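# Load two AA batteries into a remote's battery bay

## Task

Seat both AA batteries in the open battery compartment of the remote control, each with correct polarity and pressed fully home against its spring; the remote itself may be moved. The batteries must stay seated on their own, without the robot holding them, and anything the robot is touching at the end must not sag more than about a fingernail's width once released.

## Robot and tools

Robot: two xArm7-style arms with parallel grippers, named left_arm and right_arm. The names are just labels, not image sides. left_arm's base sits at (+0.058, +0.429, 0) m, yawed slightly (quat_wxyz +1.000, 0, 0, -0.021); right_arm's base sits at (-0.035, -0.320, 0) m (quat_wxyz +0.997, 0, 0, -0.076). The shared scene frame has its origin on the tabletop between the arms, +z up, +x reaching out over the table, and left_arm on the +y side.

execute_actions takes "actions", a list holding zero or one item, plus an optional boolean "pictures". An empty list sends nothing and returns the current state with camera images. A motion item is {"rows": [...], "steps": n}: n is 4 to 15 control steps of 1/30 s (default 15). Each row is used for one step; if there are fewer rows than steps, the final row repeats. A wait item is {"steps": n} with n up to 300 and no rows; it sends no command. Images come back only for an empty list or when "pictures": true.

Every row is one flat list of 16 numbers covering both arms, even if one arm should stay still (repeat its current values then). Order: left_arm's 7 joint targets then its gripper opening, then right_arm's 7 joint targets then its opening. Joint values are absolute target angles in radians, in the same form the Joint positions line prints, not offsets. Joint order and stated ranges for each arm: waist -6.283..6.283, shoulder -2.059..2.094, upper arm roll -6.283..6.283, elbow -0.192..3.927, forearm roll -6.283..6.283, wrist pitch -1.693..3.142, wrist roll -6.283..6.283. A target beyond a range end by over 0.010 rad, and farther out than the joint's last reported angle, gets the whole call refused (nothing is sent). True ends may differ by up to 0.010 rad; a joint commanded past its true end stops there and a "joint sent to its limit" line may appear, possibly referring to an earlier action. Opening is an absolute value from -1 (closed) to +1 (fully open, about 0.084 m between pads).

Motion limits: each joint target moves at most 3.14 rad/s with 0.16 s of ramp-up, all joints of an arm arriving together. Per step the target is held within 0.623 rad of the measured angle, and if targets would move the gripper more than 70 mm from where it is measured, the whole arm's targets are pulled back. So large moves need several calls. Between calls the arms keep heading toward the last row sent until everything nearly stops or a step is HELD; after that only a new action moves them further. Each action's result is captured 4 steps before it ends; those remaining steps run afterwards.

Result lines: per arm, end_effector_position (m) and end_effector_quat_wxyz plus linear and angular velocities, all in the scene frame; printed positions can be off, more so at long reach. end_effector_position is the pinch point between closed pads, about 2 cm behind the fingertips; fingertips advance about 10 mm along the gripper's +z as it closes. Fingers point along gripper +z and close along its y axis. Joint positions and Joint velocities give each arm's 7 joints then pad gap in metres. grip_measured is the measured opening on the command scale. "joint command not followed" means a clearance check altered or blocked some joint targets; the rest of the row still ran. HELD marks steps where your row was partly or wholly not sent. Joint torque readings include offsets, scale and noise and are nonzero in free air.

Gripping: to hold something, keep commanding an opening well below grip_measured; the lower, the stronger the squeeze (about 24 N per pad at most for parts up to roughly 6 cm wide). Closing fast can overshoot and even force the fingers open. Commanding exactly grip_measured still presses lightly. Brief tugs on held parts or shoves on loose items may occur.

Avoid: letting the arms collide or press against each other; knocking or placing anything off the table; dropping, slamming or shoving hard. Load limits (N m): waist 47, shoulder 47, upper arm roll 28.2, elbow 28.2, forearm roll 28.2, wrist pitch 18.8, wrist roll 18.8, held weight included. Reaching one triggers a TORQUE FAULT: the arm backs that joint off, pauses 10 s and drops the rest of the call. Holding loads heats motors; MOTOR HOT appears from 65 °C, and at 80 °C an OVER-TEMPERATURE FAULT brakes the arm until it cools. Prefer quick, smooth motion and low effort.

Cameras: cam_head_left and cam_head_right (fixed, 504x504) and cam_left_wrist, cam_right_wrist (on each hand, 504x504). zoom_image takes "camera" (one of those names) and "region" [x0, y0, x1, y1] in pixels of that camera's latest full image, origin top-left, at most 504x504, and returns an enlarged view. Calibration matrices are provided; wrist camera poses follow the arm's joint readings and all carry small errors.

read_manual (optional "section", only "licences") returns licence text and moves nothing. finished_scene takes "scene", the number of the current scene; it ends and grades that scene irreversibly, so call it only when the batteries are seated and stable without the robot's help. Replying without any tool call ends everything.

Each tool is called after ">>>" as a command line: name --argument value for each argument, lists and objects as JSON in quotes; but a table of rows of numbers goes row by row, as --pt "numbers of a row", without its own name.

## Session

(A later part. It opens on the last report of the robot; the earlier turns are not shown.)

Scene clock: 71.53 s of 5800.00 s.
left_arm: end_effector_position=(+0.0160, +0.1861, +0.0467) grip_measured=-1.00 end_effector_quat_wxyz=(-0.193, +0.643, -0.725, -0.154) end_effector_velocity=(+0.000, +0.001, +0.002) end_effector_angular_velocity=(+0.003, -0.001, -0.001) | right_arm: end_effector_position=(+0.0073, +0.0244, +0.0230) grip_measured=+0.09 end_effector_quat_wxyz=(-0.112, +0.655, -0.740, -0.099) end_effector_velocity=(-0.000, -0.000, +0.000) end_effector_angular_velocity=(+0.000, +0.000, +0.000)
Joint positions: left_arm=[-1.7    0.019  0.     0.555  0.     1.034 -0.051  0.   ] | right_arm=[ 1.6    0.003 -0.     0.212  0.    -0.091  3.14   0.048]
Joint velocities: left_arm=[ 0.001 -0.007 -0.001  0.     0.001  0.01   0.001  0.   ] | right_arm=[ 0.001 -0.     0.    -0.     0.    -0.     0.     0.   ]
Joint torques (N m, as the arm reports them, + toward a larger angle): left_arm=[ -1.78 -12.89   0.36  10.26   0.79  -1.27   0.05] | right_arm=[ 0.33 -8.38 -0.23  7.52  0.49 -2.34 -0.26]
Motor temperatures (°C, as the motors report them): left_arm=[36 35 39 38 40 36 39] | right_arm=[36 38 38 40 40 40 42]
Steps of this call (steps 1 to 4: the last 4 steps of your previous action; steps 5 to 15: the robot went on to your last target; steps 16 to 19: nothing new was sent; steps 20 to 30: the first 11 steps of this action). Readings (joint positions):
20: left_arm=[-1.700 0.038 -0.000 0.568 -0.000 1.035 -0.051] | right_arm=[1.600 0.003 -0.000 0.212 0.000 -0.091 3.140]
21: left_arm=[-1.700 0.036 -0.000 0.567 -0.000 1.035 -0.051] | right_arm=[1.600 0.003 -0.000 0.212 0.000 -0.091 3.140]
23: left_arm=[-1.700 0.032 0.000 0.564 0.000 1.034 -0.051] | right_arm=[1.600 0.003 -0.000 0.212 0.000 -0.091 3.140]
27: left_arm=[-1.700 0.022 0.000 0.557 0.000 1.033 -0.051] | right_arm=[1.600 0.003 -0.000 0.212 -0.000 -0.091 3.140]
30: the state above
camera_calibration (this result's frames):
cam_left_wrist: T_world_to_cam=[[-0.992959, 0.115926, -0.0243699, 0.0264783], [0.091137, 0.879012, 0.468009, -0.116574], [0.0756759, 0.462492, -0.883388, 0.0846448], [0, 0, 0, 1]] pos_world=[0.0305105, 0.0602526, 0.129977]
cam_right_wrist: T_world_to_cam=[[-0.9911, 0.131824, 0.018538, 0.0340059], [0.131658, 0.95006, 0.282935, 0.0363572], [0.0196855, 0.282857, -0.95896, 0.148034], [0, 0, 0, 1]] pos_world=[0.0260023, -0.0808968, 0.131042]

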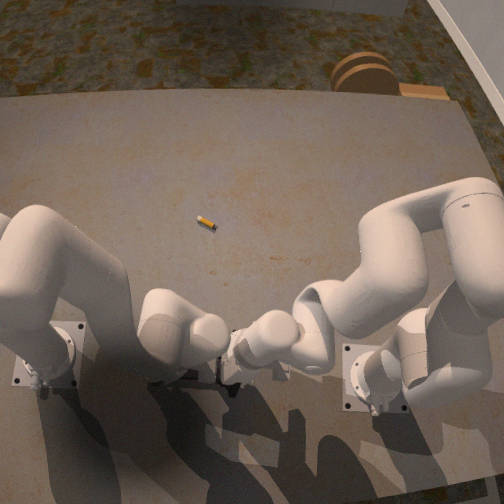

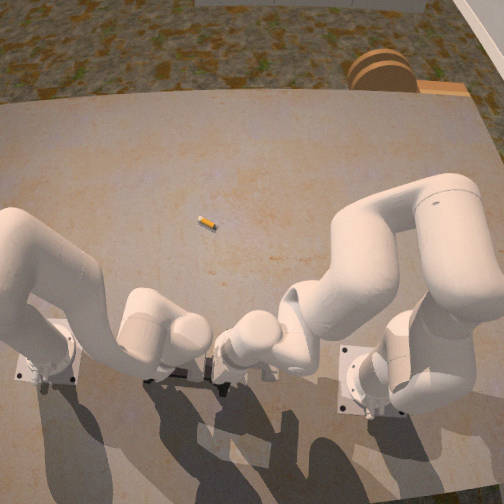

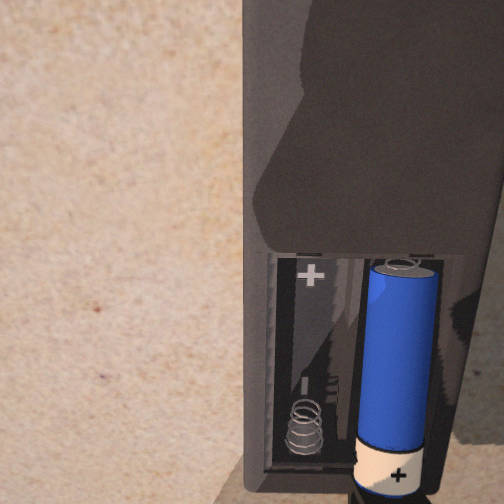

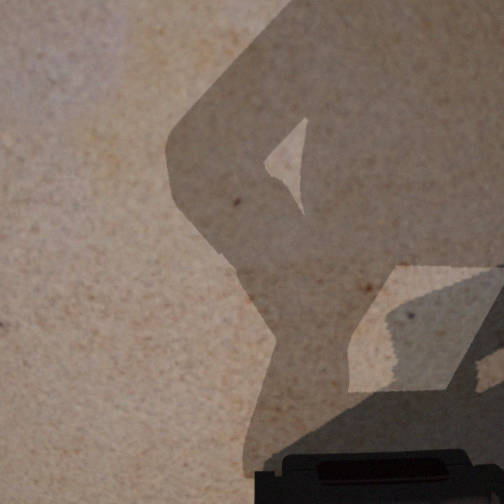

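>>> execute_actions --actions '[{"rows":[[-1.70,0.010,0,0.545,0,1.035,-0.051,-1,1.6,0.0031,0,0.2116,0,-0.0915,3.14,-0.3],[-1.70,0.0,0,0.533,0,1.033,-0.051,-1,1.6,0.0031,0,0.2116,0,-0.0915,3.14,-0.3],[-1.70,-0.01,0,0.521,0,1.031,-0.051,-1,1.6,0.0031,0,0.2116,0,-0.0915,3.14,-0.3],[-1.70,-0.021,0,0.5075,0,1.0285,-0.051,-1,1.6,0.0031,0,0.2116,0,-0.0915,3.14,-0.3],[-1.70,-0.025,0,0.510,0,1.035,-0.051,-1,1.6,0.0031,0,0.2116,0,-0.0915,3.14,-0.3],[-1.70,-0.032,0,0.514,0,1.045,-0.051,-1,1.6,0.0031,0,0.2116,0,-0.0915,3.14,-0.3],[-1.70,-0.032,0,0.518,0,1.050,-0.051,-1,1.6,0.0031,0,0.2116,0,-0.0915,3.14,-0.3],[-1.70,-0.0273,0,0.524,0,1.0513,-0.051,-1,1.6,0.0031,0,0.2116,0,-0.0915,3.14,-0.3],[-1.70,-0.02,0,0.533,0,1.053,-0.051,-1,1.6,0.0031,0,0.2116,0,-0.0915,3.14,-0.3],[-1.70,-0.012,0,0.542,0,1.0545,-0.051,-1,1.6,0.0031,0,0.2116,0,-0.0915,3.14,-0.3],[-1.70,-0.005,0,0.551,0,1.056,-0.051,-1,1.6,0.0031,0,0.2116,0,-0.0915,3.14,-0.3],[-1.70,0.002,0,0.560,0,1.0575,-0.051,-1,1.6,0.0031,0,0.2116,0,-0.0915,3.14,-0.3],[-1.70,0.010,0,0.569,0,1.059,-0.051,-1,1.6,0.0031,0,0.2116,0,-0.0915,3.14,-0.3],[-1.70,0.0172,0,0.5776,0,1.0604,-0.051,-1,1.6,0.0031,0,0.2116,0,-0.0915,3.14,-0.3]],"steps":15}]'

>>> execute_actions --actions '[{"rows":[[-1.70,0.0172,0,0.5776,0,1.0604,-0.051,-1,1.6,0.0031,0,0.2116,0,-0.0915,3.14,-0.3],[-1.70,0.0172,0,0.5776,0,1.0604,-0.051,-1,1.6,0.0031,0,0.2116,0,-0.0915,3.14,-0.3],[-1.70,0.0172,0,0.5776,0,1.0604,-0.051,-1,1.6,0.0031,0,0.2116,0,-0.0915,3.14,-0.3],[-1.70,0.0184,0,0.5755,0,1.0571,-0.051,-1,1.6,0.0031,0,0.2116,0,-0.0915,3.14,-0.3],[-1.70,0.0196,0,0.5735,0,1.0539,-0.051,-1,1.6,0.0031,0,0.2116,0,-0.0915,3.14,-0.3],[-1.70,0.0208,0,0.5714,0,1.0506,-0.051,-1,1.6,0.0031,0,0.2116,0,-0.0915,3.14,-0.3],[-1.70,0.022,0,0.5693,0,1.0473,-0.051,-1,1.6,0.0031,0,0.2116,0,-0.0915,3.14,-0.3],[-1.70,0.0232,0,0.5672,0,1.044,-0.051,-1,1.6,0.0031,0,0.2116,0,-0.0915,3.14,-0.3],[-1.70,0.0244,0,0.5651,0,1.0408,-0.051,-1,1.6,0.0031,0,0.2116,0,-0.0915,3.14,-0.3],[-1.70,0.0256,0,0.5631,0,1.0375,-0.051,-1,1.6,0.0031,0,0.2116,0,-0.0915,3.14,-0.3],[-1.70,0.0268,0,0.561,0,1.0342,-0.051,-1,1.6,0.0031,0,0.2116,0,-0.0915,3.14,-0.3]],"steps":15}]' --pictures true

Scene clock: 73.83 s of 5800.00 s.
left_arm: end_effector_position=(+0.0168, +0.1916, +0.0536) grip_measured=-1.00 end_effector_quat_wxyz=(-0.192, +0.643, -0.725, -0.153) end_effector_velocity=(-0.011, -0.063, -0.001) end_effector_angular_velocity=(+0.027, -0.005, +0.002) | right_arm: end_effector_position=(+0.0073, +0.0248, +0.0230) grip_measured=+0.09 end_effector_quat_wxyz=(-0.112, +0.655, -0.740, -0.099) end_effector_velocity=(-0.000, -0.002, -0.000) end_effector_angular_velocity=(-0.003, +0.000, +0.001)
Joint positions: left_arm=[-1.7   -0.02  -0.     0.536  0.     1.052 -0.051  0.   ] | right_arm=[ 1.6    0.004  0.     0.213  0.    -0.092  3.14   0.048]
Joint velocities: left_arm=[ 0.001  0.215  0.     0.246 -0.     0.058 -0.001  0.   ] | right_arm=[ 0.001 -0.005 -0.    -0.006  0.     0.001 -0.     0.   ]
Joint torques (N m, as the arm reports them, + toward a larger angle): left_arm=[ -1.92 -10.54   0.36   8.18   0.6   -0.22   0.09] | right_arm=[  0.27 -10.88  -0.2    6.03   0.45  -1.96  -0.33]
Motor temperatures (°C, as the motors report them): left_arm=[36 35 39 38 40 36 39] | right_arm=[36 38 38 40 40 40 42]
Steps of this call (steps 1 to 4: the last 4 steps of your previous action; steps 5 to 15: the robot went on to your last target; steps 16 to 58: nothing new was sent; steps 59 to 69: the first 11 steps of this action). Readings (joint positions):
59: left_arm=[-1.700 0.018 0.000 0.554 -0.000 1.036 -0.051] | right_arm=[1.600 0.003 -0.000 0.212 0.000 -0.091 3.140]
60: left_arm=[-1.700 0.015 0.000 0.551 0.000 1.035 -0.051] | right_arm=[1.600 0.003 -0.000 0.212 0.000 -0.091 3.140]
62: left_arm=[-1.700 -0.000 0.000 0.534 0.000 1.032 -0.051] | right_arm=[1.600 0.004 0.000 0.212 0.000 -0.092 3.140]
66: left_arm=[-1.700 -0.030 0.000 0.516 0.000 1.043 -0.051] | right_arm=[1.600 0.004 0.000 0.213 0.000 -0.092 3.140]
69: the state above

Scene clock: 74.33 s of 5800.00 s.
left_arm: end_effector_position=(+0.0156, +0.1845, +0.0474) grip_measured=-1.00 end_effector_quat_wxyz=(-0.194, +0.643, -0.725, -0.155) end_effector_velocity=(+0.002, +0.008, -0.024) end_effector_angular_velocity=(-0.016, +0.002, -0.002) | right_arm: end_effector_position=(+0.0073, +0.0243, +0.0230) grip_measured=+0.09 end_effector_quat_wxyz=(-0.112, +0.655, -0.740, -0.099) end_effector_velocity=(-0.000, -0.000, -0.000) end_effector_angular_velocity=(-0.001, -0.000, +0.001)
Joint positions: left_arm=[-1.7    0.025 -0.     0.564 -0.     1.041 -0.051  0.   ] | right_arm=[ 1.6    0.003  0.     0.211 -0.    -0.091  3.14   0.048]
Joint velocities: left_arm=[-0.     0.035  0.    -0.052  0.002 -0.104  0.001  0.   ] | right_arm=[ 0.     0.    -0.    -0.001 -0.001 -0.    -0.     0.   ]
Joint torques (N m, as the arm reports them, + toward a larger angle): left_arm=[ -1.68 -12.92   0.42  10.84   0.72  -1.7    0.21] | right_arm=[ 0.22 -9.62 -0.34  6.77  0.5  -2.09 -0.33]
Motor temperatures (°C, as the motors report them): left_arm=[36 35 39 38 40 36 39] | right_arm=[36 38 38 40 40 40 42]
Steps of this call (steps 1 to 4: the last 4 steps of your previous action; steps 5 to 15: the first 11 steps of this action). Readings (joint positions):
5: left_arm=[-1.700 0.015 -0.000 0.573 -0.000 1.062 -0.051] | right_arm=[1.600 0.003 0.000 0.211 -0.000 -0.092 3.140]
6: left_arm=[-1.700 0.018 -0.000 0.574 -0.000 1.062 -0.051] | right_arm=[1.600 0.003 0.000 0.211 -0.000 -0.091 3.140]
8: left_arm=[-1.700 0.018 -0.000 0.575 -0.000 1.062 -0.051] | right_arm=[1.600 0.003 0.000 0.211 -0.000 -0.091 3.140]
12: left_arm=[-1.700 0.021 -0.000 0.569 -0.000 1.051 -0.051] | right_arm=[1.600 0.003 0.000 0.211 -0.000 -0.091 3.140]
15: the state above
camera_calibration (this result's frames):
cam_left_wrist: T_world_to_cam=[[-0.992925, 0.116192, -0.0244844, 0.0262793], [0.0910687, 0.877466, 0.470914, -0.115353], [0.0762007, 0.465353, -0.881839, 0.0853996], [0, 0, 0, 1]] pos_world=[0.0300909, 0.0584238, 0.130273]
cam_right_wrist: T_world_to_cam=[[-0.99111, 0.131747, 0.0185324, 0.0339869], [0.131582, 0.950082, 0.282896, 0.0364153], [0.0196632, 0.28282, -0.958972, 0.148055], [0, 0, 0, 1]] pos_world=[0.0259819, -0.0809481, 0.131049]

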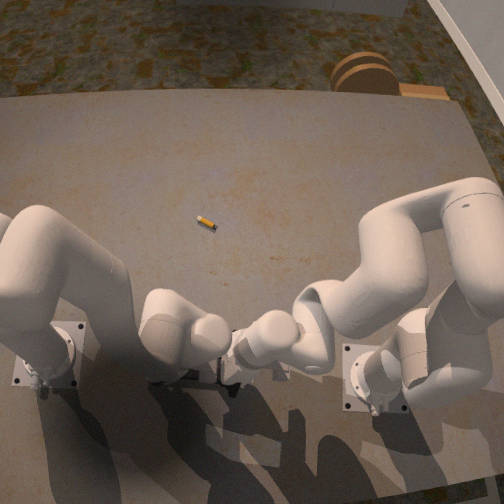

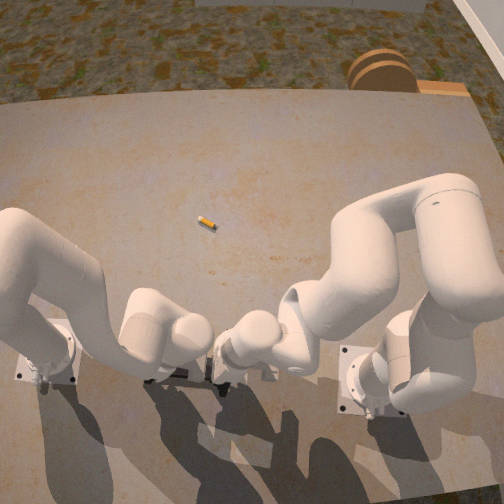

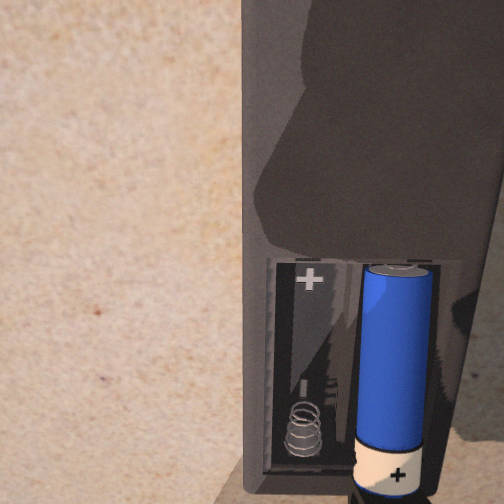

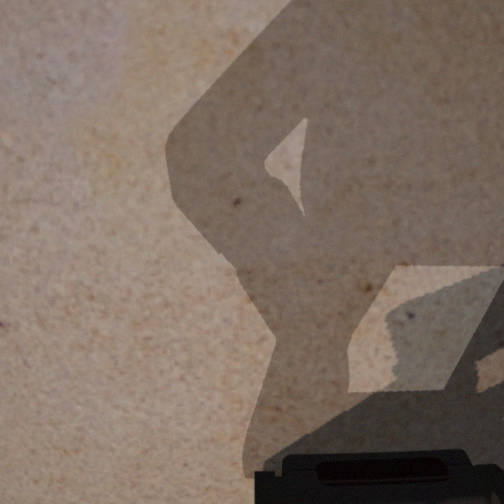

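>>> execute_actions --actions '[{"rows":[[-1.70,0.0268,0,0.561,0,1.0342,-0.051,-1,1.6,0.0031,0,0.2116,0,-0.0915,3.14,-0.3],[-1.70,0.0268,0,0.561,0,1.0342,-0.051,-1,1.6,0.0031,0,0.2116,0,-0.0915,3.14,-0.3],[-1.70,0.024,0,0.5575,0,1.033,-0.051,-1,1.6,0.0031,0,0.2116,0,-0.0915,3.14,-0.3],[-1.70,0.021,0,0.554,0,1.0325,-0.051,-1,1.6,0.0031,0,0.2116,0,-0.0915,3.14,-0.3],[-1.70,0.018,0,0.5505,0,1.032,-0.051,-1,1.6,0.0031,0,0.2116,0,-0.0915,3.14,-0.3],[-1.70,0.015,0,0.547,0,1.0315,-0.051,-1,1.6,0.0031,0,0.2116,0,-0.0915,3.14,-0.3],[-1.70,0.012,0,0.5435,0,1.031,-0.051,-1,1.6,0.0031,0,0.2116,0,-0.0915,3.14,-0.3],[-1.70,0.009,0,0.540,0,1.0305,-0.051,-1,1.6,0.0031,0,0.2116,0,-0.0915,3.14,-0.3],[-1.70,0.005,0,0.536,0,1.030,-0.051,-1,1.6,0.0031,0,0.2116,0,-0.0915,3.14,-0.3]],"steps":15}]' --pictures true

Scene clock: 75.03 s of 5800.00 s.
left_arm: end_effector_position=(+0.0165, +0.1897, +0.0467) grip_measured=-1.00 end_effector_quat_wxyz=(-0.191, +0.643, -0.725, -0.153) end_effector_velocity=(+0.002, +0.010, +0.003) end_effector_angular_velocity=(-0.007, +0.000, -0.002) | right_arm: end_effector_position=(+0.0073, +0.0244, +0.0230) grip_measured=+0.09 end_effector_quat_wxyz=(-0.112, +0.655, -0.740, -0.099) end_effector_velocity=(-0.000, +0.000, +0.000) end_effector_angular_velocity=(+0.000, +0.000, -0.000)
Joint positions: left_arm=[-1.7    0.006  0.     0.539  0.     1.028 -0.051  0.   ] | right_arm=[ 1.6    0.003  0.     0.211 -0.    -0.091  3.14   0.048]
Joint velocities: left_arm=[-0.    -0.044 -0.    -0.042  0.002 -0.004  0.     0.   ] | right_arm=[ 0.001  0.    -0.     0.     0.001  0.    -0.     0.   ]
Joint torques (N m, as the arm reports them, + toward a larger angle): left_arm=[ -1.64 -11.54   0.49   9.75   0.69  -0.73   0.14] | right_arm=[ 0.17 -9.4  -0.43  7.13  0.58 -2.28 -0.27]
Motor temperatures (°C, as the motors report them): left_arm=[36 35 39 38 40 36 39] | right_arm=[36 38 38 40 40 40 42]
Steps of this call (steps 1 to 4: the last 4 steps of your previous action; steps 5 to 10: the robot went on to your last target; steps 11 to 21: the first 11 steps of this action). Readings (joint positions):
11: left_arm=[-1.700 0.027 -0.000 0.561 -0.000 1.035 -0.051] | right_arm=[1.600 0.003 0.000 0.211 -0.000 -0.091 3.140]
12: left_arm=[-1.700 0.027 -0.000 0.561 -0.000 1.034 -0.051] | right_arm=[1.600 0.003 0.000 0.211 -0.000 -0.091 3.140]
14: left_arm=[-1.700 0.025 0.000 0.559 -0.000 1.033 -0.051] | right_arm=[1.600 0.003 0.000 0.211 -0.000 -0.091 3.140]
18: left_arm=[-1.700 0.014 0.000 0.548 0.000 1.030 -0.051] | right_arm=[1.600 0.003 0.000 0.211 -0.000 -0.091 3.140]
21: the state above
camera_calibration (this result's frames):
cam_left_wrist: T_world_to_cam=[[-0.992962, 0.115947, -0.0241442, 0.0266178], [0.0915227, 0.880607, 0.464925, -0.119981], [0.0751683, 0.459443, -0.885021, 0.0835523], [0, 0, 0, 1]] pos_world=[0.0311309, 0.0641825, 0.130371]
cam_right_wrist: T_world_to_cam=[[-0.991105, 0.131787, 0.0185403, 0.0339911], [0.131622, 0.950066, 0.282932, 0.0363756], [0.0196722, 0.282855, -0.958961, 0.148045], [0, 0, 0, 1]] pos_world=[0.0259885, -0.0809141, 0.131047]

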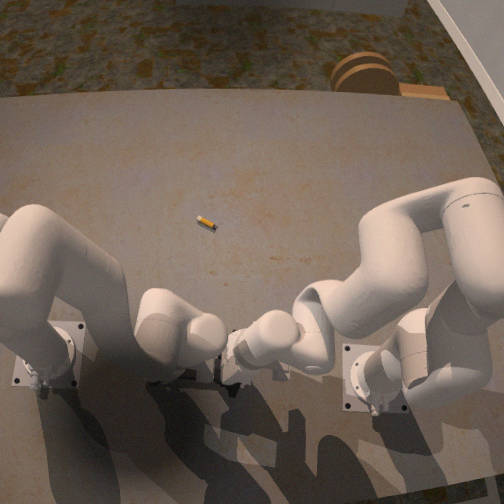

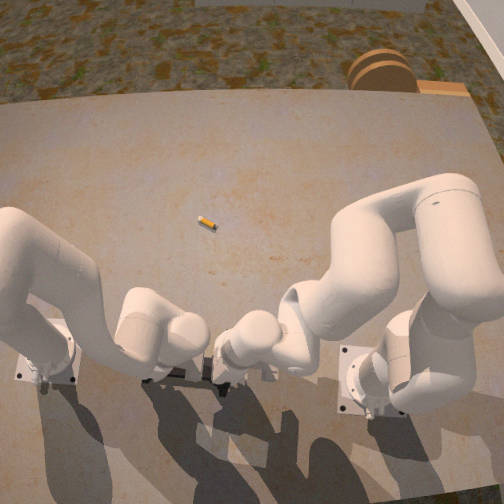

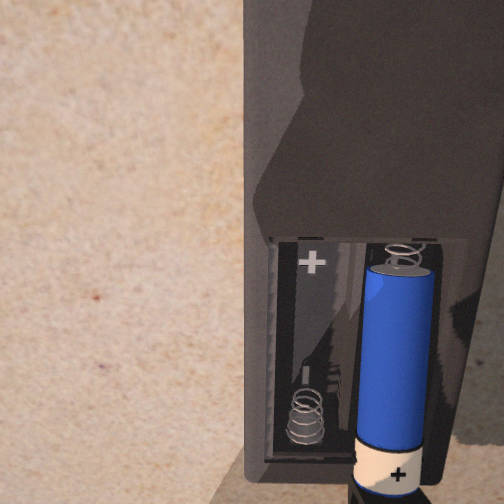

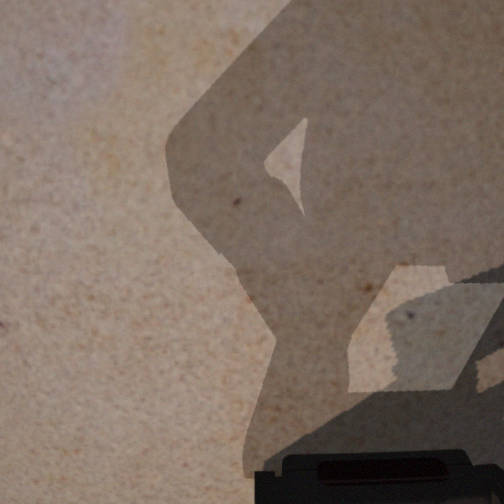

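>>> execute_actions --actions '[{"rows":[[-1.70,-0.01,0,0.52,0,1.03,-0.051,-1,1.6,0.0031,0,0.2116,0,-0.0915,3.14,-0.3],[-1.70,-0.03,0,0.495,0,1.026,-0.051,-1,1.6,0.0031,0,0.2116,0,-0.0915,3.14,-0.1],[-1.70,-0.0499,0,0.4726,0,1.0225,-0.051,-1,1.6,0.0031,0,0.2116,0,-0.0915,3.14,0.15],[-1.70,-0.0499,0,0.4726,0,1.0225,-0.051,-1,1.6,0.0031,0,0.2116,0,-0.0915,3.14,0.35],[-1.70,-0.0499,0,0.4726,0,1.0225,-0.051,-1,1.6,0.0031,0,0.2116,0,-0.0915,3.14,0.35],[-1.70,-0.0499,0,0.4726,0,1.0225,-0.051,-1,1.6,0.0031,0,0.2116,0,-0.0915,3.14,0.35],[-1.70,-0.0499,0,0.4726,0,1.0225,-0.051,-1,1.6,0.02,0,0.18,0,-0.19,3.14,0.35],[-1.70,-0.0499,0,0.4726,0,1.0225,-0.051,-1,1.6,0.04,0,0.1516,0,-0.293,3.14,0.35],[-1.70,-0.0499,0,0.4726,0,1.0225,-0.051,-1,1.6,0.078,0,0.127,0,-0.40,3.14,0.35],[-1.70,-0.0499,0,0.4726,0,1.0225,-0.051,-1,1.6,0.118,0,0.105,0,-0.515,3.14,0.35],[-1.70,-0.0499,0,0.4726,0,1.0225,-0.051,-1,1.6,0.172,0,0.09,0,-0.635,3.14,0.35],[-1.70,-0.0499,0,0.4726,0,1.0225,-0.051,-1,1.6,0.2324,0,0.0776,0,-0.7548,3.14,0.35]],"steps":15}]'

>>> execute_actions --actions '[{"steps":8}]' --pictures true

Scene clock: 77.93 s of 5800.00 s.
left_arm: end_effector_position=(+0.0199, +0.2094, +0.0471) grip_measured=-1.00 end_effector_quat_wxyz=(-0.193, +0.643, -0.725, -0.154) end_effector_velocity=(-0.001, -0.003, +0.000) end_effector_angular_velocity=(-0.005, +0.001, -0.001) | right_arm: end_effector_position=(+0.0077, +0.0271, +0.0247) grip_measured=+0.34 end_effector_quat_wxyz=(-0.142, +0.651, -0.735, -0.125) end_effector_velocity=(+0.003, +0.024, +0.026) end_effector_angular_velocity=(+1.171, -0.145, +0.001)
Joint positions: left_arm=[-1.7   -0.05   0.     0.473  0.     1.022 -0.051  0.   ] | right_arm=[ 1.6    0.03  -0.     0.17   0.    -0.239  3.14   0.059]
Joint velocities: left_arm=[-0.001  0.003  0.     0.006  0.001 -0.001  0.     0.   ] | right_arm=[ 0.001  0.491 -0.    -0.61  -0.001 -2.281  0.001 -0.   ]
Joint torques (N m, as the arm reports them, + toward a larger angle): left_arm=[ -1.78 -10.99   0.19   8.07   0.65  -0.06   0.06] | right_arm=[ 0.31 -6.12 -0.18  4.15  0.47 -4.48 -0.34]
Motor temperatures (°C, as the motors report them): left_arm=[36 35 39 38 40 36 39] | right_arm=[36 38 38 40 40 40 42]
Steps of this call (steps 1 to 4: the last 4 steps of your previous action; steps 5 to 15: the robot went on to your last target; steps 16 to 76: nothing new was sent; steps 77 to 87: the first 11 steps of this action). Readings (joint positions):
77: left_arm=[-1.700 0.005 0.000 0.536 0.000 1.030 -0.051] | right_arm=[1.600 0.003 -0.000 0.212 0.000 -0.092 3.140]
78: left_arm=[-1.700 -0.000 0.000 0.530 0.000 1.029 -0.051] | right_arm=[1.600 0.003 -0.000 0.212 0.000 -0.092 3.140]
80: left_arm=[-1.700 -0.027 0.000 0.501 0.000 1.025 -0.051] | right_arm=[1.600 0.003 -0.000 0.211 0.000 -0.091 3.140]
84: left_arm=[-1.700 -0.050 -0.000 0.471 -0.000 1.023 -0.051] | right_arm=[1.600 0.005 -0.000 0.209 0.000 -0.101 3.140]
87: the state above

Scene clock: 78.20 s of 5800.00 s.
left_arm: end_effector_position=(+0.0199, +0.2097, +0.0470) grip_measured=-1.00 end_effector_quat_wxyz=(-0.193, +0.643, -0.725, -0.154) end_effector_velocity=(+0.000, +0.001, -0.000) end_effector_angular_velocity=(+0.002, -0.000, +0.001) | right_arm: end_effector_position=(+0.0069, +0.0222, +0.0229) grip_measured=+0.34 end_effector_quat_wxyz=(-0.218, +0.634, -0.716, -0.192) end_effector_velocity=(+0.004, +0.022, +0.023) end_effector_angular_velocity=(+0.155, -0.020, -0.003)
Joint positions: left_arm=[-1.7   -0.05   0.     0.473  0.     1.022 -0.051  0.   ] | right_arm=[ 1.6    0.232  0.     0.076 -0.    -0.745  3.14   0.059]
Joint velocities: left_arm=[ 0.    -0.001  0.    -0.002 -0.001  0.    -0.     0.   ] | right_arm=[-0.002  0.065 -0.002  0.004  0.    -0.217 -0.001  0.   ]
Joint torques (N m, as the arm reports them, + toward a larger angle): left_arm=[ -1.96 -10.79   0.47   7.92   0.54  -0.21   0.15] | right_arm=[  0.31 -15.26  -0.52   4.08   0.43  -2.12  -0.34]
Motor temperatures (°C, as the motors report them): left_arm=[36 35 39 38 40 36 39] | right_arm=[36 38 38 40 40 40 42]
Kept back: nothing.
Steps of this call (steps 1 to 4: the last 4 steps of your previous action; steps 5 to 8: the robot went on to your last target). Readings (joint positions):
1: left_arm=[-1.700 -0.050 0.000 0.473 0.000 1.022 -0.051] | right_arm=[1.600 0.050 -0.000 0.150 0.000 -0.324 3.140]
2: left_arm=[-1.700 -0.050 0.000 0.473 0.000 1.022 -0.051] | right_arm=[1.600 0.078 -0.000 0.130 0.000 -0.420 3.140]
4: left_arm=[-1.700 -0.050 0.000 0.473 0.000 1.022 -0.051] | right_arm=[1.600 0.155 -0.000 0.101 0.000 -0.599 3.140]
8: the state above
camera_calibration (this result's frames):
cam_left_wrist: T_world_to_cam=[[-0.992937, 0.116107, -0.0243786, 0.0276837], [0.0912038, 0.878451, 0.469048, -0.137745], [0.0758753, 0.463512, -0.882836, 0.0734426], [0, 0, 0, 1]] pos_world=[0.0344786, 0.0837467, 0.130122]
cam_right_wrist: T_world_to_cam=[[-0.991835, 0.125887, 0.0203691, 0.0339962], [0.116588, 0.830417, 0.544807, 0.0353194], [0.0516693, 0.542734, -0.838314, 0.139803], [0, 0, 0, 1]] pos_world=[0.0223773, -0.109485, 0.097264]

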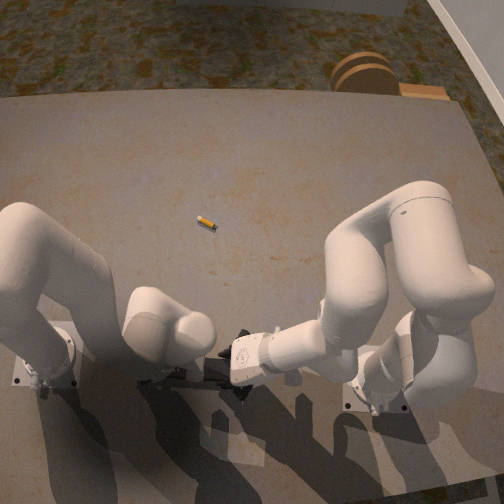

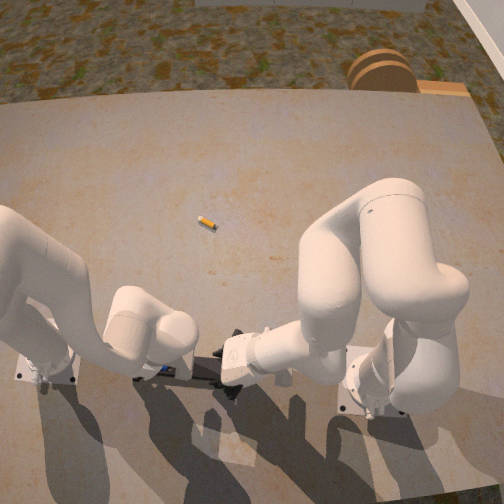

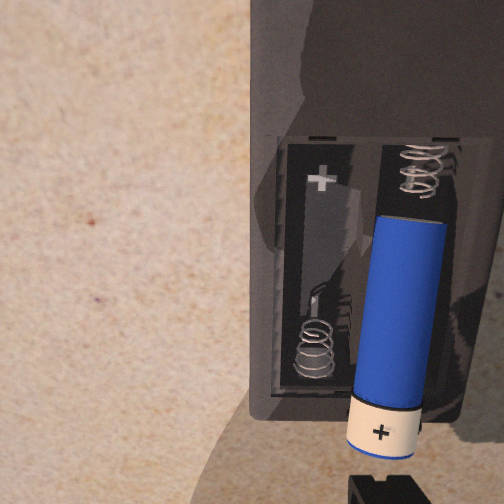

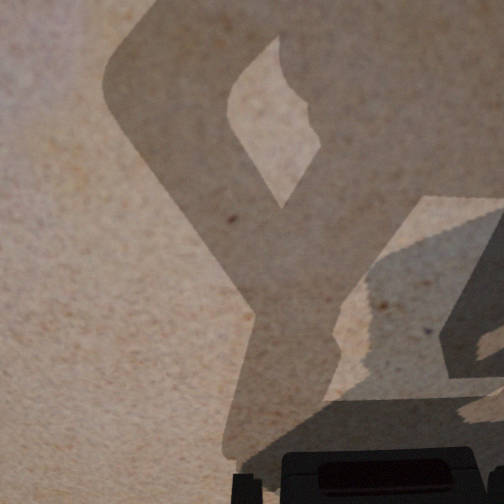

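>>> execute_actions --actions '[{"rows":[[-1.70,-0.10,0,0.483,0,1.08,-0.051,-0.7,1.6,0.2324,0,0.0776,0,-0.7548,3.14,0.2],[-1.702,-0.1354,0,0.4905,0,1.12,-0.051,-0.4,1.6,0.2324,0,0.0776,0,-0.7548,3.14,0.1],[-1.703,-0.1384,0,0.48,0,1.05,-0.051,-0.4,1.6,0.2324,0,0.0776,0,-0.7548,3.14,0.0],[-1.703,-0.1384,0,0.4665,0,0.9849,-0.051,-0.4,1.6,0.2324,0,0.0776,0,-0.7548,3.14,-0.1],[-1.703,-0.1384,0,0.4665,0,0.9849,-0.051,-0.4,1.6,0.2324,0,0.0776,0,-0.7548,3.14,-0.2],[-1.703,-0.1384,0,0.4665,0,0.9849,-0.051,-0.4,1.6,0.2324,0,0.0776,0,-0.7548,3.14,-0.3],[-1.703,-0.1384,0,0.4665,0,0.9849,-0.051,-0.4,1.6,0.2324,0,0.0776,0,-0.7548,3.14,-0.3],[-1.703,-0.125,0,0.464,0,0.969,-0.051,-0.4,1.6,0.2324,0,0.0776,0,-0.7548,3.14,-0.3],[-1.703,-0.112,0,0.461,0,0.953,-0.051,-0.4,1.6,0.2324,0,0.0776,0,-0.7548,3.14,-0.3],[-1.703,-0.10,0,0.459,0,0.939,-0.051,-0.4,1.6,0.2324,0,0.0776,0,-0.7548,3.14,-0.3],[-1.703,-0.09,0,0.457,0,0.927,-0.051,-0.4,1.6,0.2324,0,0.0776,0,-0.7548,3.14,-0.3],[-1.703,-0.083,0,0.4555,0,0.918,-0.051,-0.4,1.6,0.2324,0,0.0776,0,-0.7548,3.14,-0.3],[-1.703,-0.0776,0,0.4543,0,0.9119,-0.051,-0.4,1.6,0.2324,0,0.0776,0,-0.7548,3.14,-0.3]],"steps":15}]'

>>> execute_actions --actions '[{"steps":6}]' --pictures true

Scene clock: 79.30 s of 5800.00 s.
left_arm: end_effector_position=(+0.0148, +0.1843, +0.0583) grip_measured=-0.42 end_effector_quat_wxyz=(-0.148, +0.650, -0.736, -0.118) end_effector_velocity=(-0.003, -0.022, -0.132) end_effector_angular_velocity=(-0.072, +0.013, +0.003) | right_arm: end_effector_position=(+0.0073, +0.0245, +0.0251) grip_measured=+0.09 end_effector_quat_wxyz=(-0.222, +0.633, -0.715, -0.196) end_effector_velocity=(+0.000, +0.000, +0.000) end_effector_angular_velocity=(+0.001, -0.000, -0.002)
Joint positions: left_arm=[-1.703 -0.116 -0.     0.464  0.     0.96  -0.051  0.026] | right_arm=[ 1.6    0.232  0.     0.078 -0.    -0.755  3.14   0.048]
Joint velocities: left_arm=[ 0.001  0.411  0.002 -0.078  0.    -0.562  0.    -0.   ] | right_arm=[-0.001  0.    -0.     0.001  0.001 -0.001  0.    -0.   ]
Joint torques (N m, as the arm reports them, + toward a larger angle): left_arm=[-1.64 -9.55  0.47  7.19  0.59  0.35  0.15] | right_arm=[  0.33 -11.37  -0.53   2.92   0.5   -2.66  -0.34]
Motor temperatures (°C, as the motors report them): left_arm=[36 35 39 37 40 36 39] | right_arm=[36 38 38 40 40 40 42]
Steps of this call (steps 1 to 22: the robot went on to your last target; steps 23 to 33: the first 11 steps of this action). Readings (joint positions):
23: left_arm=[-1.700 -0.050 0.000 0.473 0.000 1.023 -0.051] | right_arm=[1.600 0.232 -0.000 0.078 0.000 -0.755 3.140]
24: left_arm=[-1.700 -0.056 0.000 0.473 -0.000 1.033 -0.051] | right_arm=[1.600 0.232 -0.000 0.078 0.000 -0.755 3.140]
26: left_arm=[-1.701 -0.102 0.000 0.479 -0.000 1.084 -0.051] | right_arm=[1.600 0.232 0.000 0.078 -0.000 -0.755 3.140]
30: left_arm=[-1.703 -0.140 -0.000 0.470 -0.000 1.041 -0.051] | right_arm=[1.600 0.232 0.000 0.078 -0.000 -0.755 3.140]
33: the state above

Scene clock: 79.50 s of 5800.00 s.
left_arm: end_effector_position=(+0.0151, +0.1860, +0.0451) grip_measured=-0.42 end_effector_quat_wxyz=(-0.149, +0.650, -0.735, -0.119) end_effector_velocity=(-0.004, -0.022, +0.008) end_effector_angular_velocity=(-0.063, +0.012, -0.000) | right_arm: end_effector_position=(+0.0073, +0.0244, +0.0251) grip_measured=+0.09 end_effector_quat_wxyz=(-0.222, +0.633, -0.715, -0.196) end_effector_velocity=(-0.000, +0.000, +0.000) end_effector_angular_velocity=(+0.000, +0.000, +0.001)
Joint positions: left_arm=[-1.703 -0.076  0.     0.453 -0.     0.913 -0.051  0.026] | right_arm=[ 1.6    0.232  0.     0.078 -0.    -0.755  3.14   0.048]
Joint velocities: left_arm=[-0.001 -0.013 -0.001  0.023 -0.001 -0.028 -0.    -0.   ] | right_arm=[ 0.001 -0.    -0.    -0.    -0.    -0.     0.     0.   ]
Joint torques (N m, as the arm reports them, + toward a larger angle): left_arm=[ -1.84 -11.21   0.4    8.53   0.45  -0.48   0.01] | right_arm=[  0.42 -11.37  -0.52   2.86   0.48  -2.58  -0.4 ]
Motor temperatures (°C, as the motors report them): left_arm=[36 35 39 37 40 36 39] | right_arm=[36 38 38 40 40 40 42]
Kept back: nothing.
Steps of this call (steps 1 to 4: the last 4 steps of your previous action; steps 5 to 6: the robot went on to your last target). Readings (joint positions):
1: left_arm=[-1.703 -0.103 -0.000 0.460 0.000 0.943 -0.051] | right_arm=[1.600 0.232 0.000 0.078 -0.000 -0.755 3.140]
2: left_arm=[-1.703 -0.091 0.000 0.457 0.000 0.930 -0.051] | right_arm=[1.600 0.232 0.000 0.078 -0.000 -0.755 3.140]
4: left_arm=[-1.703 -0.078 0.000 0.453 -0.000 0.916 -0.051] | right_arm=[1.600 0.232 0.000 0.078 -0.000 -0.755 3.140]
6: the state above
camera_calibration (this result's frames):
cam_left_wrist: T_world_to_cam=[[-0.993021, 0.116572, -0.0178752, 0.0252222], [0.10216, 0.925988, 0.36347, -0.119824], [0.0589226, 0.359107, -0.931434, 0.105016], [0, 0, 0, 1]] pos_world=[0.0310996, 0.0703036, 0.141819]
cam_right_wrist: T_world_to_cam=[[-0.991824, 0.125975, 0.020361, 0.0340563], [0.116091, 0.824485, 0.553848, 0.0320988], [0.0529837, 0.551683, -0.832369, 0.140008], [0, 0, 0, 1]] pos_world=[0.0226334, -0.107995, 0.0980671]

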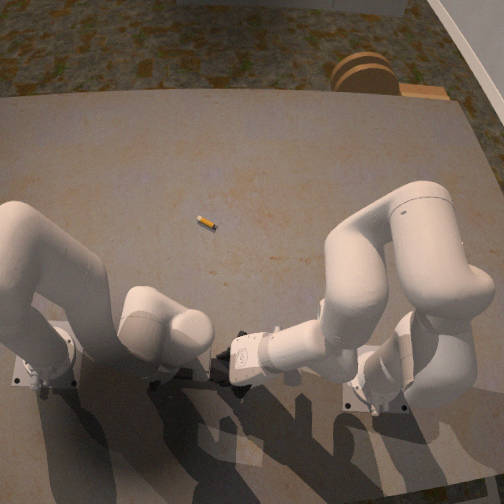

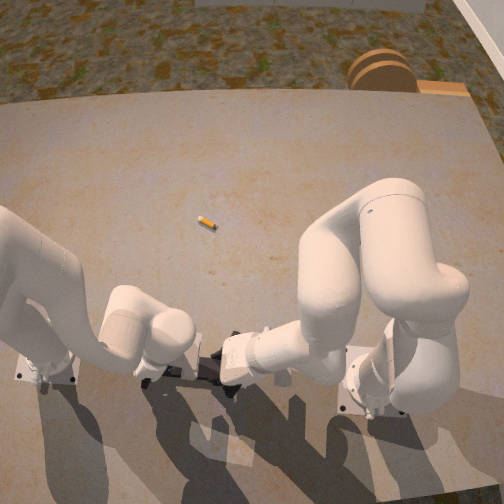

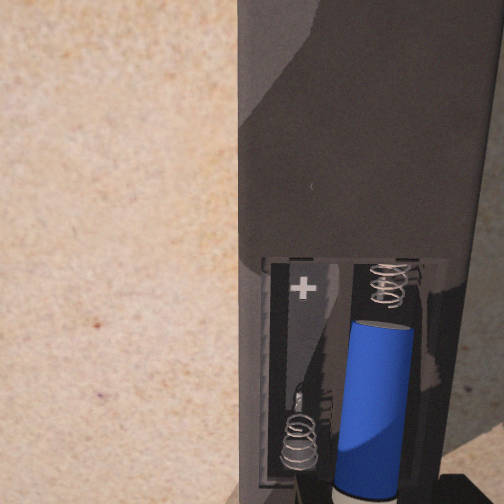

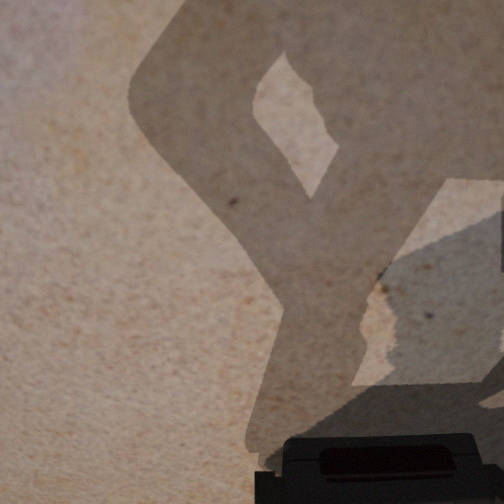

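>>> execute_actions --actions '[{"rows":[[-1.703,-0.0776,0,0.4543,0,0.9119,-0.051,-0.5,1.6,0.2324,0,0.0776,0,-0.7548,3.14,-0.3],[-1.703,-0.0776,0,0.4543,0,0.9119,-0.051,-0.58,1.6,0.2324,0,0.0776,0,-0.7548,3.14,-0.3],[-1.703,-0.0776,0,0.4543,0,0.9119,-0.051,-0.65,1.6,0.2324,0,0.0776,0,-0.7548,3.14,-0.3],[-1.703,-0.0776,0,0.4543,0,0.9119,-0.051,-0.72,1.6,0.2324,0,0.0776,0,-0.7548,3.14,-0.3],[-1.703,-0.0776,0,0.4543,0,0.9119,-0.051,-0.76,1.6,0.2324,0,0.0776,0,-0.7548,3.14,-0.3],[-1.703,-0.0776,0,0.4543,0,0.9119,-0.051,-0.76,1.6,0.2324,0,0.0776,0,-0.7548,3.14,-0.3],[-1.703,-0.0776,0,0.4543,0,0.9119,-0.051,-0.76,1.6,0.2324,0,0.0776,0,-0.7548,3.14,-0.3],[-1.703,-0.0776,0,0.4543,0,0.9119,-0.051,-0.76,1.6,0.2324,0,0.0776,0,-0.7548,3.14,-0.3],[-1.703,-0.0776,0,0.4543,0,0.9119,-0.051,-0.68,1.6,0.2324,0,0.0776,0,-0.7548,3.14,-0.3],[-1.703,-0.0776,0,0.4543,0,0.9119,-0.051,-0.62,1.6,0.2324,0,0.0776,0,-0.7548,3.14,-0.3],[-1.703,-0.0776,0,0.4543,0,0.9119,-0.051,-0.5,1.6,0.2324,0,0.0776,0,-0.7548,3.14,-0.3],[-1.703,-0.0776,0,0.4543,0,0.9119,-0.051,-0.4,1.6,0.2324,0,0.0776,0,-0.7548,3.14,-0.3]],"steps":15}]' --pictures true

Scene clock: 80.43 s of 5800.00 s.
left_arm: end_effector_position=(+0.0150, +0.1843, +0.0458) grip_measured=-0.58 end_effector_quat_wxyz=(-0.147, +0.651, -0.736, -0.117) end_effector_velocity=(+0.006, +0.001, -0.001) end_effector_angular_velocity=(+0.006, -0.004, +0.014) | right_arm: end_effector_position=(+0.0073, +0.0244, +0.0251) grip_measured=+0.09 end_effector_quat_wxyz=(-0.222, +0.633, -0.715, -0.196) end_effector_velocity=(-0.011, +0.001, -0.000) end_effector_angular_velocity=(-0.001, +0.003, +0.034)
Joint positions: left_arm=[-1.703 -0.078  0.     0.455  0.     0.912 -0.051  0.019] | right_arm=[ 1.6    0.232 -0.     0.078 -0.    -0.755  3.14   0.048]
Joint velocities: left_arm=[ 0.006  0.001  0.013 -0.003  0.007  0.003 -0.001  0.15 ] | right_arm=[ 0.008  0.001  0.015 -0.001 -0.009 -0.    -0.003 -0.   ]
Joint torques (N m, as the arm reports them, + toward a larger angle): left_arm=[-2.59 -9.38 -0.31  7.31  0.39 -0.38  0.18] | right_arm=[  0.6  -11.33  -0.49   2.7    0.4   -2.49  -0.28]
Motor temperatures (°C, as the motors report them): left_arm=[36 35 39 37 40 36 39] | right_arm=[36 38 38 40 40 40 42]
Steps of this call (steps 1 to 17: the robot went on to your last target; steps 18 to 28: the first 11 steps of this action). Readings (joint positions):
18: left_arm=[-1.703 -0.078 -0.000 0.454 -0.000 0.912 -0.051] | right_arm=[1.600 0.232 -0.000 0.078 0.000 -0.755 3.140]
19: left_arm=[-1.703 -0.078 -0.000 0.454 -0.000 0.912 -0.051] | right_arm=[1.600 0.232 -0.001 0.078 0.000 -0.755 3.140]
21: left_arm=[-1.703 -0.078 -0.000 0.455 -0.000 0.912 -0.051] | right_arm=[1.600 0.232 -0.001 0.078 0.000 -0.755 3.140]
25: left_arm=[-1.703 -0.078 -0.000 0.455 -0.000 0.912 -0.051] | right_arm=[1.600 0.232 -0.001 0.078 0.000 -0.755 3.140]
28: the state above
camera_calibration (this result's frames):
cam_left_wrist: T_world_to_cam=[[-0.993074, 0.116148, -0.0177334, 0.0253909], [0.102093, 0.927718, 0.35905, -0.118685], [0.0581546, 0.354753, -0.93315, 0.107194], [0, 0, 0, 1]] pos_world=[0.0310981, 0.0691301, 0.143092]
cam_right_wrist: T_world_to_cam=[[-0.991829, 0.125949, 0.0202863, 0.034091], [0.11603, 0.824511, 0.553822, 0.0321059], [0.0530273, 0.551651, -0.832388, 0.140004], [0, 0, 0, 1]] pos_world=[0.0226631, -0.107999, 0.0980653]

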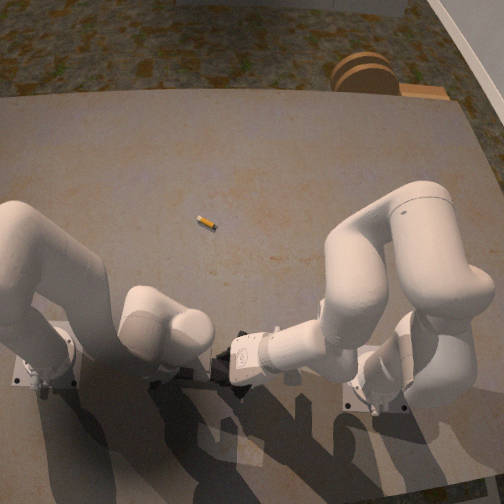

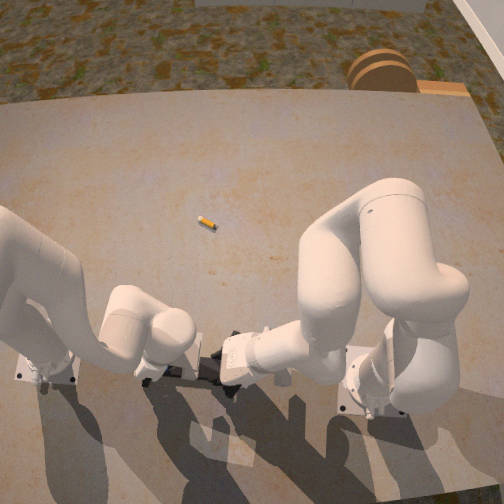

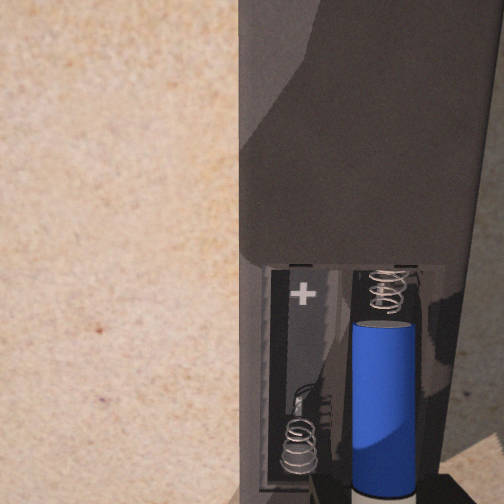

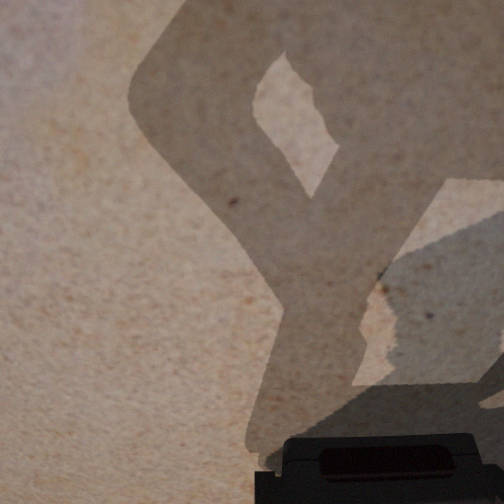

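>>> execute_actions --actions '[{"rows":[[-1.703,-0.11,0,0.461,0,0.95,-0.051,-0.4,1.6,0.2324,0,0.0776,0,-0.7548,3.14,-0.3],[-1.703,-0.185,0,0.478,0,1.043,-0.051,-0.4,1.6,0.2324,0,0.0776,0,-0.7548,3.14,-0.3],[-1.703,-0.185,0,0.478,0,1.043,-0.051,-0.5,1.6,0.2324,0,0.0776,0,-0.7548,3.14,-0.3],[-1.703,-0.185,0,0.478,0,1.043,-0.051,-0.8,1.6,0.2324,0,0.0776,0,-0.7548,3.14,-0.3],[-1.703,-0.09,0,0.55,0,1.15,-0.051,-1,1.6,0.2324,0,0.0776,0,-0.7548,3.14,-0.3],[-1.703,0.0168,0,0.6207,0,1.2539,-0.051,-1,1.6,0.2324,0,0.0776,0,-0.7548,3.14,-0.3],[-1.703,0.0168,0,0.6207,0,1.2539,-0.051,-1,1.6,0.2324,0,0.0776,0,-0.7548,3.14,-0.3],[-1.703,0.0168,0,0.6207,0,1.2539,-0.051,-1,1.6,0.2324,0,0.0776,0,-0.7548,3.14,-0.3],[-1.703,0.0168,0,0.6207,0,1.2539,-0.051,-1,1.6,0.2324,0,0.0776,0,-0.7548,3.14,-0.3],[-1.703,0.0168,0,0.6207,0,1.2539,-0.051,-1,1.6,0.2324,0,0.0776,0,-0.7548,3.14,-0.3],[-1.703,0.04,0,0.617,0,1.227,-0.051,-1,1.6,0.2324,0,0.0776,0,-0.7548,3.14,-0.3],[-1.703,0.06,0,0.614,0,1.204,-0.051,-1,1.6,0.2324,0,0.0776,0,-0.7548,3.14,-0.3],[-1.703,0.075,0,0.611,0,1.186,-0.051,-1,1.6,0.2324,0,0.0776,0,-0.7548,3.14,-0.3],[-1.703,0.086,0,0.6095,0,1.173,-0.051,-1,1.6,0.2324,0,0.0776,0,-0.7548,3.14,-0.3],[-1.703,0.094,0,0.6083,0,1.1643,-0.051,-1,1.6,0.2324,0,0.0776,0,-0.7548,3.14,-0.3]],"steps":15}]'

>>> execute_actions --actions '[{"steps":6}]' --pictures true

Scene clock: 81.60 s of 5800.00 s.
left_arm: end_effector_position=(+0.0183, +0.2037, +0.0773) grip_measured=-1.00 end_effector_quat_wxyz=(-0.238, +0.631, -0.714, -0.189) end_effector_velocity=(+0.032, +0.163, -0.150) end_effector_angular_velocity=(+1.113, -0.195, +0.014) | right_arm: end_effector_position=(+0.0072, +0.0244, +0.0250) grip_measured=+0.09 end_effector_quat_wxyz=(-0.222, +0.633, -0.715, -0.196) end_effector_velocity=(-0.000, +0.000, +0.000) end_effector_angular_velocity=(-0.000, +0.000, +0.000)
Joint positions: left_arm=[-1.703 -0.008  0.     0.611  0.     1.236 -0.051  0.   ] | right_arm=[ 1.6    0.232  0.     0.078 -0.    -0.755  3.14   0.048]
Joint velocities: left_arm=[0.005 0.987 0.01  0.243 0.    0.385 0.001 0.   ] | right_arm=[ 0.    -0.    -0.    -0.    -0.     0.     0.001 -0.   ]
Joint torques (N m, as the arm reports them, + toward a larger angle): left_arm=[ -2.39 -23.48  -0.02   7.29   0.51  -0.5    0.18] | right_arm=[  0.11 -11.16  -0.84   2.74   0.59  -2.43  -0.39]
Motor temperatures (°C, as the motors report them): left_arm=[36 35 39 37 40 36 39] | right_arm=[36 38 38 40 40 40 42]
Steps of this call (steps 1 to 4: the last 4 steps of your previous action; steps 5 to 15: the robot went on to your last target; steps 16 to 24: nothing new was sent; steps 25 to 35: the first 11 steps of this action). Readings (joint positions):
25: left_arm=[-1.703 -0.078 0.000 0.454 0.000 0.913 -0.051] | right_arm=[1.600 0.232 0.000 0.078 -0.000 -0.755 3.140]
26: left_arm=[-1.703 -0.084 0.000 0.455 0.000 0.922 -0.051] | right_arm=[1.600 0.232 0.000 0.078 -0.000 -0.755 3.140]
28: left_arm=[-1.703 -0.132 0.000 0.463 -0.000 0.984 -0.051] | right_arm=[1.600 0.232 0.000 0.078 -0.000 -0.755 3.140]
32: left_arm=[-1.703 -0.146 -0.000 0.536 0.000 1.142 -0.051] | right_arm=[1.600 0.232 0.000 0.078 -0.000 -0.755 3.140]
35: the state above

Scene clock: 81.80 s of 5800.00 s.
left_arm: end_effector_position=(+0.0194, +0.2101, +0.0482) grip_measured=-1.00 end_effector_quat_wxyz=(-0.252, +0.627, -0.709, -0.201) end_effector_velocity=(+0.003, +0.011, -0.049) end_effector_angular_velocity=(+0.023, -0.006, -0.000) | right_arm: end_effector_position=(+0.0072, +0.0244, +0.0250) grip_measured=+0.09 end_effector_quat_wxyz=(-0.222, +0.633, -0.715, -0.196) end_effector_velocity=(-0.000, +0.001, +0.000) end_effector_angular_velocity=(+0.001, -0.000, +0.002)
Joint positions: left_arm=[-1.703  0.092  0.     0.606 -0.     1.17  -0.051  0.   ] | right_arm=[ 1.6    0.232  0.     0.078 -0.    -0.755  3.14   0.048]
Joint velocities: left_arm=[ 0.     0.137  0.    -0.037  0.002 -0.149 -0.001  0.   ] | right_arm=[ 0.    -0.     0.     0.001 -0.    -0.    -0.     0.   ]
Joint torques (N m, as the arm reports them, + toward a larger angle): left_arm=[ -1.86 -17.7    0.17   9.64   0.56   0.41   0.18] | right_arm=[ -0.2  -11.    -0.92   2.64   0.59  -2.37  -0.4 ]
Motor temperatures (°C, as the motors report them): left_arm=[36 35 39 37 40 36 39] | right_arm=[36 38 38 40 40 40 42]
Kept back: nothing.
Steps of this call (steps 1 to 4: the last 4 steps of your previous action; steps 5 to 6: the robot went on to your last target). Readings (joint positions):
1: left_arm=[-1.703 0.019 0.000 0.615 -0.000 1.240 -0.051] | right_arm=[1.600 0.232 0.000 0.078 -0.000 -0.755 3.140]
2: left_arm=[-1.703 0.039 0.000 0.614 -0.000 1.228 -0.051] | right_arm=[1.600 0.232 0.000 0.078 -0.000 -0.755 3.140]
4: left_arm=[-1.703 0.072 0.000 0.610 -0.000 1.192 -0.051] | right_arm=[1.600 0.232 0.000 0.078 -0.000 -0.755 3.140]
6: the state above
camera_calibration (this result's frames):
cam_left_wrist: T_world_to_cam=[[-0.991824, 0.123389, -0.0325587, 0.0259225], [0.0792606, 0.795599, 0.600617, -0.127278], [0.100013, 0.593125, -0.798874, 0.0426197], [0, 0, 0, 1]] pos_world=[0.0315361, 0.0727848, 0.111337]
cam_right_wrist: T_world_to_cam=[[-0.991843, 0.125826, 0.0203699, 0.0340136], [0.115977, 0.824559, 0.553762, 0.0321442], [0.0528814, 0.551607, -0.832426, 0.14001], [0, 0, 0, 1]] pos_world=[0.0226043, -0.108015, 0.0980549]

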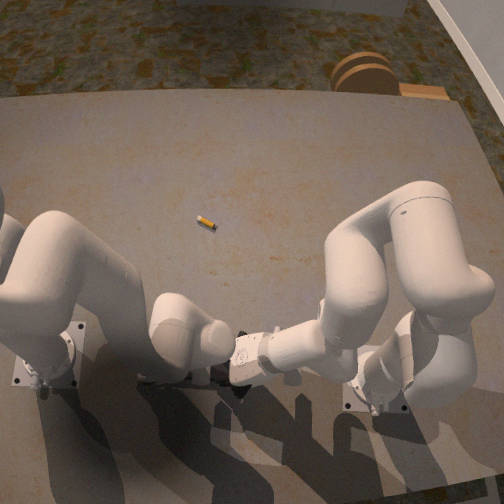

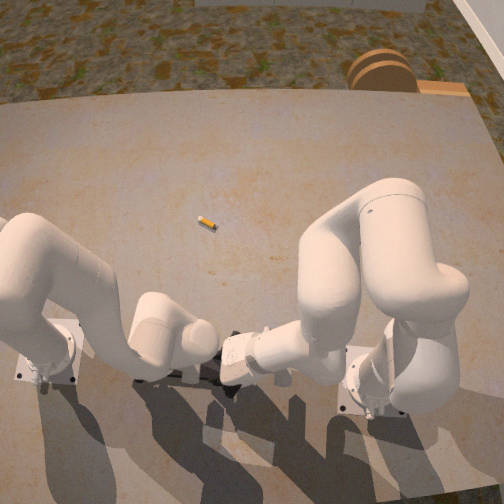

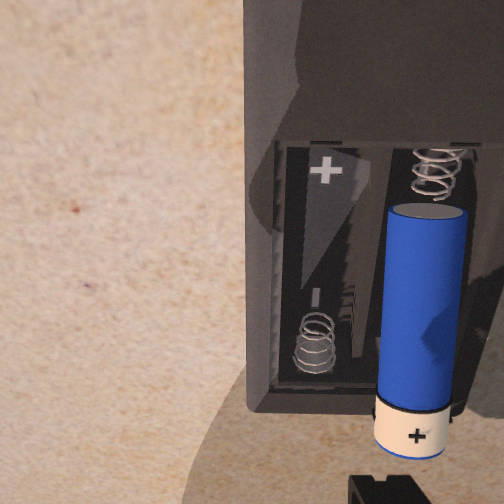

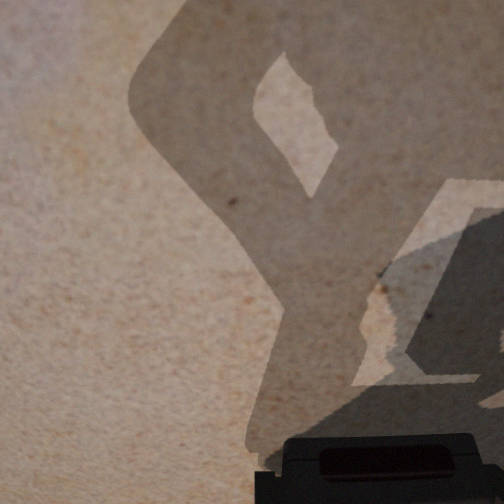

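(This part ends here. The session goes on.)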